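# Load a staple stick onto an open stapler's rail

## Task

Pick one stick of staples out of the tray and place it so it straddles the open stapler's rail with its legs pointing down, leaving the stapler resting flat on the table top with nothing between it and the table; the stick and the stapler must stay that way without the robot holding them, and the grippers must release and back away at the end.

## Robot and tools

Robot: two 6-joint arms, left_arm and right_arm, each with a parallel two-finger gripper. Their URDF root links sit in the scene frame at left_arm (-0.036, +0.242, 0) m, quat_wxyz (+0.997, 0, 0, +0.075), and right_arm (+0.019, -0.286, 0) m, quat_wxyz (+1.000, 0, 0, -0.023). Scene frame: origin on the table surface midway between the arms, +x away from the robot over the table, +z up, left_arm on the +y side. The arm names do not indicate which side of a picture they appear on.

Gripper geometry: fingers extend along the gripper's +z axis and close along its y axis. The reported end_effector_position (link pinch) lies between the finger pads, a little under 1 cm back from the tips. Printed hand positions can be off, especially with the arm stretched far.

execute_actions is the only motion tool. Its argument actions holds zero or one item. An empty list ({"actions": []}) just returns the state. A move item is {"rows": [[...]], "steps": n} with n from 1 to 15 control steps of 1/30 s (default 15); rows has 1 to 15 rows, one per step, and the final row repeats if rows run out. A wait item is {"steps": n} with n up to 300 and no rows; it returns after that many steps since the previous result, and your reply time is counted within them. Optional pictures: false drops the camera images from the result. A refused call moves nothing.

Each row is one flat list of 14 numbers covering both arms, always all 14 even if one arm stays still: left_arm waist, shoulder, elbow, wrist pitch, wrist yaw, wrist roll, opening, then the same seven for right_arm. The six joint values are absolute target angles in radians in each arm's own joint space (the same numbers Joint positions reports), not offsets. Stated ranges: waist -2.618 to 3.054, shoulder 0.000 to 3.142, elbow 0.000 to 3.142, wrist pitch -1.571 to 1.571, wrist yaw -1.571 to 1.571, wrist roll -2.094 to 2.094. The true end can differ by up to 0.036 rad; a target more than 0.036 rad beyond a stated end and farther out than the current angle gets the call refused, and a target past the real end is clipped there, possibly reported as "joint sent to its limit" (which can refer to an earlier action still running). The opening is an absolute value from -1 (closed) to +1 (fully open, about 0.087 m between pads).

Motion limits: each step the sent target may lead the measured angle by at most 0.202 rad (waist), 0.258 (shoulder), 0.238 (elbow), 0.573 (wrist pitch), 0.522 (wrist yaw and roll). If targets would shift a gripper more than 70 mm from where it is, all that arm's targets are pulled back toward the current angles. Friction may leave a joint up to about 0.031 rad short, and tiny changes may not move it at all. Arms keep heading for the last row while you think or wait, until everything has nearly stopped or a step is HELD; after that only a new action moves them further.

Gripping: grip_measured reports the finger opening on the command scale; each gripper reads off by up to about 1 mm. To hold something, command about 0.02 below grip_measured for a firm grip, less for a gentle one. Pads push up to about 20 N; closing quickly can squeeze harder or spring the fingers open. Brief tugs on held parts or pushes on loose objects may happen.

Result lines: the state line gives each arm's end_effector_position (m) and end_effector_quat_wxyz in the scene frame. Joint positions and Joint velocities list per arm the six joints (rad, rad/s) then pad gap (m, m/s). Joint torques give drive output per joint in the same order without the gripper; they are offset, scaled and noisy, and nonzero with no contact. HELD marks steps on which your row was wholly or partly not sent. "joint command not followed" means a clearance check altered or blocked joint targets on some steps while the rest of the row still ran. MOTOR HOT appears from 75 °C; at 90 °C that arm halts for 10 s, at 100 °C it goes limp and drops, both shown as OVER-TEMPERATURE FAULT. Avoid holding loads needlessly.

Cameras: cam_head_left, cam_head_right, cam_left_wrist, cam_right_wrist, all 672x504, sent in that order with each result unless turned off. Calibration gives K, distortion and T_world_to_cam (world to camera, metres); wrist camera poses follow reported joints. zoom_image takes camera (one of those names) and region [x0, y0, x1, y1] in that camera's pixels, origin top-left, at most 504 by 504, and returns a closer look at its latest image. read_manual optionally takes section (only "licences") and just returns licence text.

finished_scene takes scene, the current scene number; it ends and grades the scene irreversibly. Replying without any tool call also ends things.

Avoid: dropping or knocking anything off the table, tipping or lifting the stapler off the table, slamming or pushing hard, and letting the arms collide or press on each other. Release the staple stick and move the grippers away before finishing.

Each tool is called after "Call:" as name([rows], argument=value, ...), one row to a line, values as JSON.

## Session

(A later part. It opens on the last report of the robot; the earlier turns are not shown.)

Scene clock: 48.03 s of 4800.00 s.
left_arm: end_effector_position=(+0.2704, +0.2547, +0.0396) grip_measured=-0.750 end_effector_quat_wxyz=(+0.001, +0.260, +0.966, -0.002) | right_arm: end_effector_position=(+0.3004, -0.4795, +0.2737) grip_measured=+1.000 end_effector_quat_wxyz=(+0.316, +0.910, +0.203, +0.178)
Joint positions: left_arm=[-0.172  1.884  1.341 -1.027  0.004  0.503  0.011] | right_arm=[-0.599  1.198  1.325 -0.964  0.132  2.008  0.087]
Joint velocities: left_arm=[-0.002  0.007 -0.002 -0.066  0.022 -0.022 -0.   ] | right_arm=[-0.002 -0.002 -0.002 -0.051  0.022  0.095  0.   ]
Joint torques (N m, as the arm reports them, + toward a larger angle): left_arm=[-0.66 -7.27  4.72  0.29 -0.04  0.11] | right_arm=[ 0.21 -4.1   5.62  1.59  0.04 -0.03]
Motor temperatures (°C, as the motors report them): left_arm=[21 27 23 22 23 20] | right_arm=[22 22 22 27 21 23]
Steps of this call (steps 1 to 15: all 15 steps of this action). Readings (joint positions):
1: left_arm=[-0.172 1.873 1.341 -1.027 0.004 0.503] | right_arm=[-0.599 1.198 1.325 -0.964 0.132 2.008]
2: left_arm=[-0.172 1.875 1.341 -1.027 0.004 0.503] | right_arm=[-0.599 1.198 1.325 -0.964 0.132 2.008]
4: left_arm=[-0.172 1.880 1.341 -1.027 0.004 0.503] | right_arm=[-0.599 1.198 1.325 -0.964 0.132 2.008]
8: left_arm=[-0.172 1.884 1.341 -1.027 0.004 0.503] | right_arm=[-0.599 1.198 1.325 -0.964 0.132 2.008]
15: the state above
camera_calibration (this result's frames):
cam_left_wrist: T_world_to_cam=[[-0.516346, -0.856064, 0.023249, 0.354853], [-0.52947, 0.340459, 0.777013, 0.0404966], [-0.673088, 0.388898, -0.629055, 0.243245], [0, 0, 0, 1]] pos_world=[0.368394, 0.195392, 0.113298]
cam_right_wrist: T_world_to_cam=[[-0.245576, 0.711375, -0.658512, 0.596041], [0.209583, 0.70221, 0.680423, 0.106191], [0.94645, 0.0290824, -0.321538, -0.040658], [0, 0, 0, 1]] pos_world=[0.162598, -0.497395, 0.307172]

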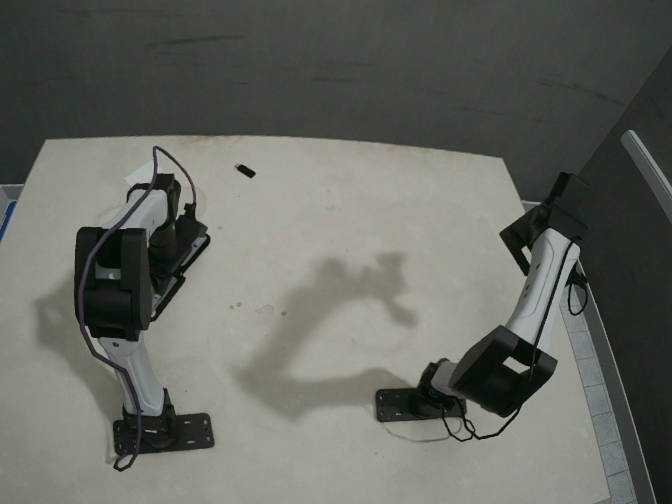

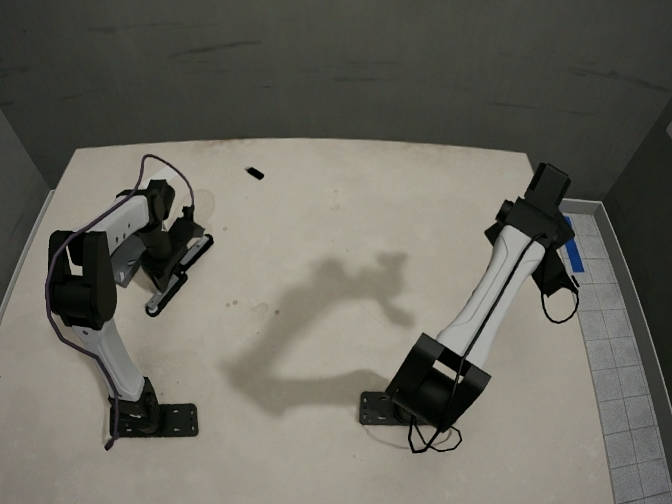

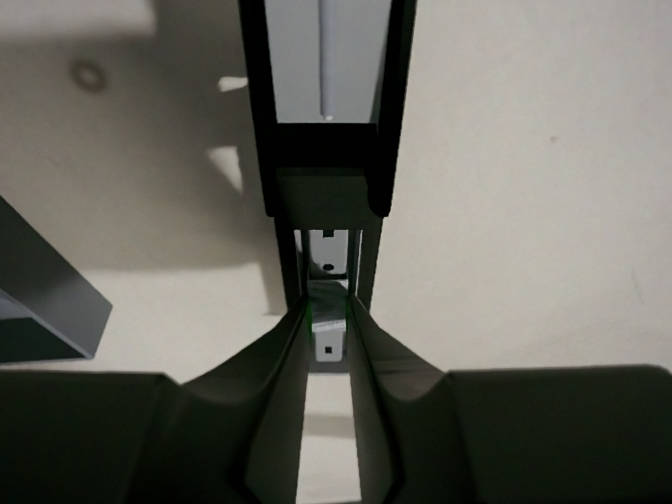

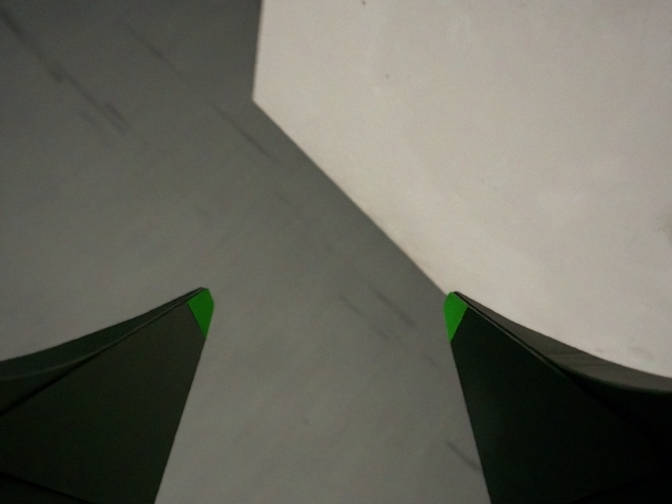

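Straddling. Release and lift.

Call:
execute_actions([
  {"rows":[[-0.172,1.89,1.335,-1.02,0,0.505,-0.74,-0.6,1.2,1.3,-0.978,0.125,2,1],[-0.172,1.89,1.335,-1.02,0,0.505,-0.71,-0.6,1.2,1.3,-0.978,0.125,2,1]]},
], pictures=false)

Call:
execute_actions([
  {"rows":[[-0.172,1.86,1.36,-1.05,0,0.505,-0.71,-0.6,1.2,1.3,-0.978,0.125,2,1],[-0.172,1.85,1.4,-1.1,0,0.505,-0.71,-0.6,1.2,1.3,-0.978,0.125,2,1],[-0.172,1.84,1.43,-1.14,0,0.505,-0.7,-0.6,1.2,1.3,-0.978,0.125,2,1],[-0.172,1.82,1.47,-1.2,0,0.505,-0.6,-0.6,1.2,1.3,-0.978,0.125,2,1],[-0.172,1.8,1.51,-1.27,0,0.505,-0.5,-0.6,1.2,1.3,-0.978,0.125,2,1]]},
])

Call:
zoom_image(camera="cam_left_wrist", region=[240,60,420,300])

Scene clock: 49.90 s of 4800.00 s.
left_arm: end_effector_position=(+0.2704, +0.2547, +0.0396) grip_measured=-0.710 end_effector_quat_wxyz=(+0.001, +0.260, +0.966, -0.002) | right_arm: end_effector_position=(+0.3004, -0.4795, +0.2737) grip_measured=+1.000 end_effector_quat_wxyz=(+0.316, +0.910, +0.203, +0.178)
Joint positions: left_arm=[-0.172  1.884  1.341 -1.027  0.004  0.503  0.013] | right_arm=[-0.599  1.198  1.325 -0.964  0.132  2.008  0.087]
Joint velocities: left_arm=[-0.002 -0.002 -0.007 -0.037  0.007 -0.081  0.001] | right_arm=[-0.017  0.007 -0.002 -0.037  0.037 -0.022  0.   ]
Joint torques (N m, as the arm reports them, + toward a larger angle): left_arm=[-0.38 -8.39  4.73  0.28 -0.05  0.12] | right_arm=[ 0.21 -4.09  5.61  1.6   0.04 -0.03]
Motor temperatures (°C, as the motors report them): left_arm=[21 27 23 22 23 20] | right_arm=[22 22 22 27 21 23]
Steps of this call (steps 1 to 15: the robot went on to your last target; steps 16 to 41: nothing new was sent; steps 42 to 56: all 15 steps of this action). Readings (joint positions):
42: left_arm=[-0.172 1.884 1.341 -1.027 0.004 0.503] | right_arm=[-0.599 1.198 1.325 -0.964 0.132 2.008]
43: left_arm=[-0.172 1.884 1.341 -1.027 0.004 0.503] | right_arm=[-0.599 1.198 1.325 -0.964 0.132 2.008]
45: left_arm=[-0.172 1.884 1.341 -1.027 0.004 0.503] | right_arm=[-0.599 1.198 1.325 -0.964 0.132 2.008]
49: left_arm=[-0.172 1.884 1.341 -1.027 0.004 0.503] | right_arm=[-0.599 1.198 1.325 -0.964 0.132 2.008]
56: the state above

Scene clock: 50.40 s of 4800.00 s.
left_arm: end_effector_position=(+0.2702, +0.2547, +0.1085) grip_measured=-0.500 end_effector_quat_wxyz=(+0.024, +0.260, +0.965, +0.004) | right_arm: end_effector_position=(+0.3004, -0.4795, +0.2737) grip_measured=+1.000 end_effector_quat_wxyz=(+0.316, +0.910, +0.203, +0.178)
Joint positions: left_arm=[-0.172  1.793  1.507 -1.238  0.004  0.503  0.022] | right_arm=[-0.599  1.198  1.325 -0.964  0.132  2.008  0.087]
Joint velocities: left_arm=[-0.002 -0.002 -0.007 -0.168  0.051 -0.051  0.   ] | right_arm=[-0.017  0.002 -0.002 -0.022 -0.066  0.022  0.   ]
Joint torques (N m, as the arm reports them, + toward a larger angle): left_arm=[-0.38 -7.77  5.71  0.19 -0.04  0.11] | right_arm=[ 0.19 -4.1   5.62  1.59  0.04 -0.03]
Motor temperatures (°C, as the motors report them): left_arm=[21 27 23 22 23 20] | right_arm=[22 22 22 27 21 23]
Steps of this call (steps 1 to 15: all 15 steps of this action). Readings (joint positions):
1: left_arm=[-0.172 1.884 1.341 -1.027 0.004 0.503] | right_arm=[-0.599 1.198 1.325 -0.964 0.132 2.008]
2: left_arm=[-0.172 1.884 1.348 -1.039 0.004 0.503] | right_arm=[-0.599 1.198 1.325 -0.964 0.132 2.008]
4: left_arm=[-0.172 1.880 1.389 -1.087 0.004 0.503] | right_arm=[-0.599 1.198 1.325 -0.964 0.132 2.008]
8: left_arm=[-0.172 1.821 1.490 -1.176 0.004 0.503] | right_arm=[-0.599 1.198 1.325 -0.964 0.132 2.008]
15: the state above
camera_calibration (this result's frames):
cam_left_wrist: T_world_to_cam=[[-0.516889, -0.856052, -0.00029735, 0.355814], [-0.565602, 0.341253, 0.75076, -0.000816568], [-0.642588, 0.388228, -0.660575, 0.281784], [0, 0, 0, 1]] pos_world=[0.364526, 0.195477, 0.186858]
cam_right_wrist: T_world_to_cam=[[-0.245576, 0.711375, -0.658512, 0.596041], [0.209583, 0.70221, 0.680423, 0.106191], [0.94645, 0.0290824, -0.321538, -0.040658], [0, 0, 0, 1]] pos_world=[0.162598, -0.497395, 0.307172]

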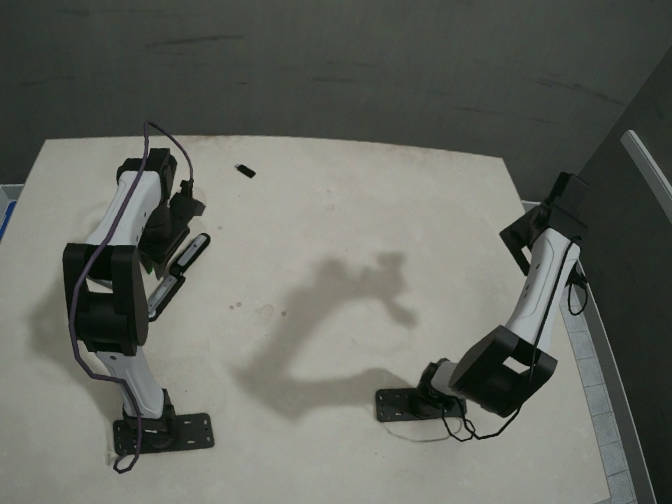

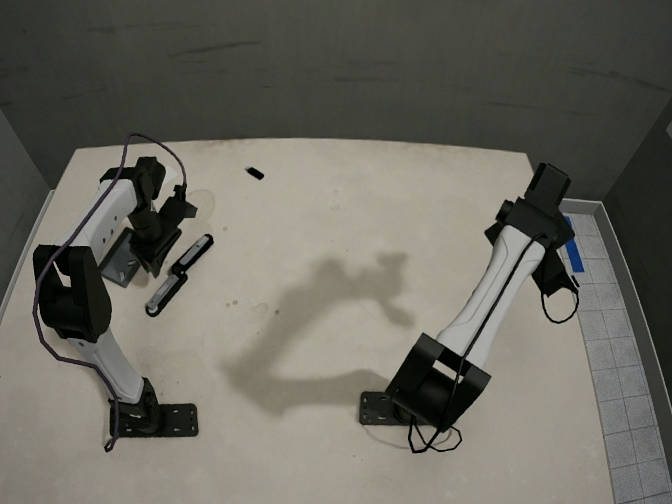

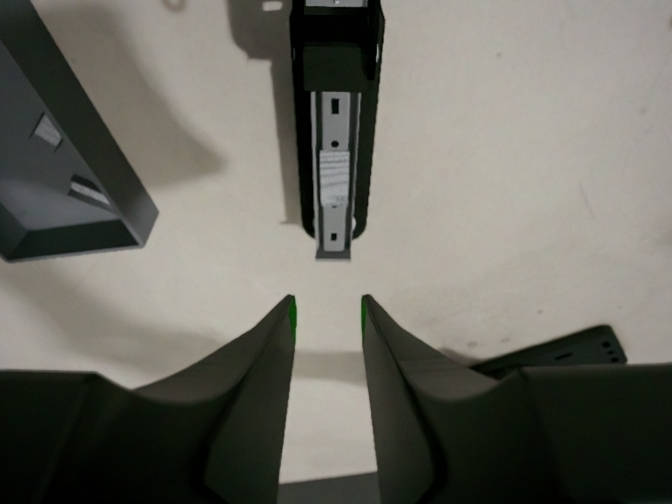

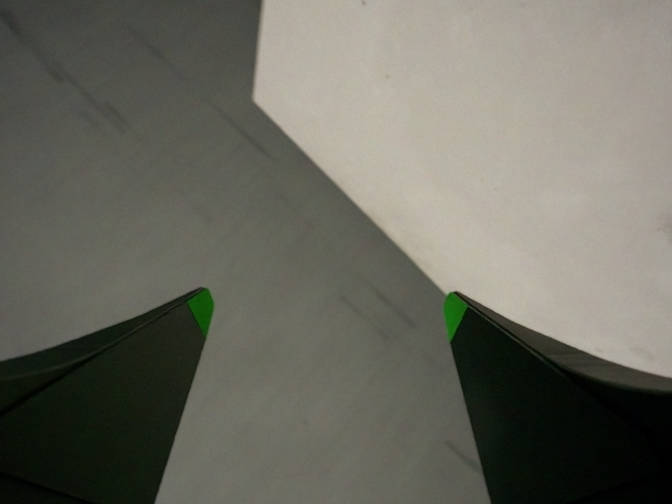

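Region (240, 60, 420, 300) of cam_left_wrist's 672x504 image, scaled by 2.100, with more detail than that image has; it fills the left 378 columns of this view, and the rest is white.

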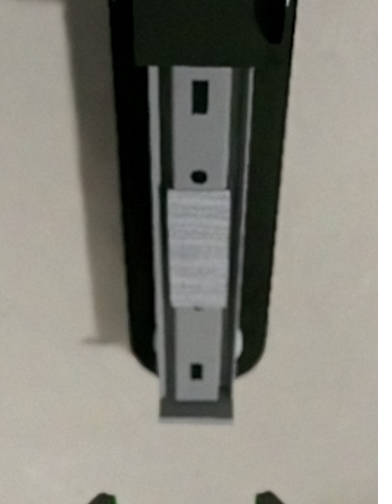

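Call:
execute_actions([
  {"rows":[[0.2,1.4,1.4,-1.27,0,0.505,0,-0.6,1.2,1.3,-0.978,0.125,2,1]]},
], pictures=false)

Call:
finished_scene(scene=1)

Scene clock: 51.40 s of 4800.00 s.
left_arm: end_effector_position=(+0.2055, +0.3547, +0.1951) grip_measured=+0.000 end_effector_quat_wxyz=(+0.159, +0.071, +0.982, +0.077) | right_arm: end_effector_position=(+0.3004, -0.4795, +0.2737) grip_measured=+1.000 end_effector_quat_wxyz=(+0.316, +0.910, +0.203, +0.178)
Joint positions: left_arm=[ 0.207  1.382  1.418 -1.253 -0.007  0.504  0.044] | right_arm=[-0.599  1.198  1.325 -0.964  0.132  2.008  0.087]
Joint velocities: left_arm=[-0.007 -0.007  0.007 -0.007 -0.066 -0.007 -0.   ] | right_arm=[ 0.002  0.002 -0.002  0.007 -0.081  0.037  0.   ]
Joint torques (N m, as the arm reports them, + toward a larger angle): left_arm=[-1.11 -3.56  4.3   0.71  0.04  0.09] | right_arm=[ 0.21 -4.1   5.62  1.59  0.03 -0.03]
Motor temperatures (°C, as the motors report them): left_arm=[21 27 23 22 23 20] | right_arm=[22 22 22 27 21 23]
Steps of this call (steps 1 to 15: the robot went on to your last target; steps 16 to 30: all 15 steps of this action). Readings (joint positions):
16: left_arm=[-0.155 1.769 1.487 -1.239 0.011 0.504] | right_arm=[-0.599 1.198 1.325 -0.964 0.132 2.008]
17: left_arm=[-0.117 1.725 1.454 -1.235 0.015 0.504] | right_arm=[-0.599 1.198 1.325 -0.964 0.132 2.008]
19: left_arm=[-0.002 1.611 1.421 -1.246 0.014 0.504] | right_arm=[-0.599 1.198 1.325 -0.964 0.132 2.008]
23: left_arm=[0.205 1.404 1.418 -1.246 -0.005 0.504] | right_arm=[-0.599 1.198 1.325 -0.964 0.132 2.008]
30: the state above

The scene is finished: the task was done.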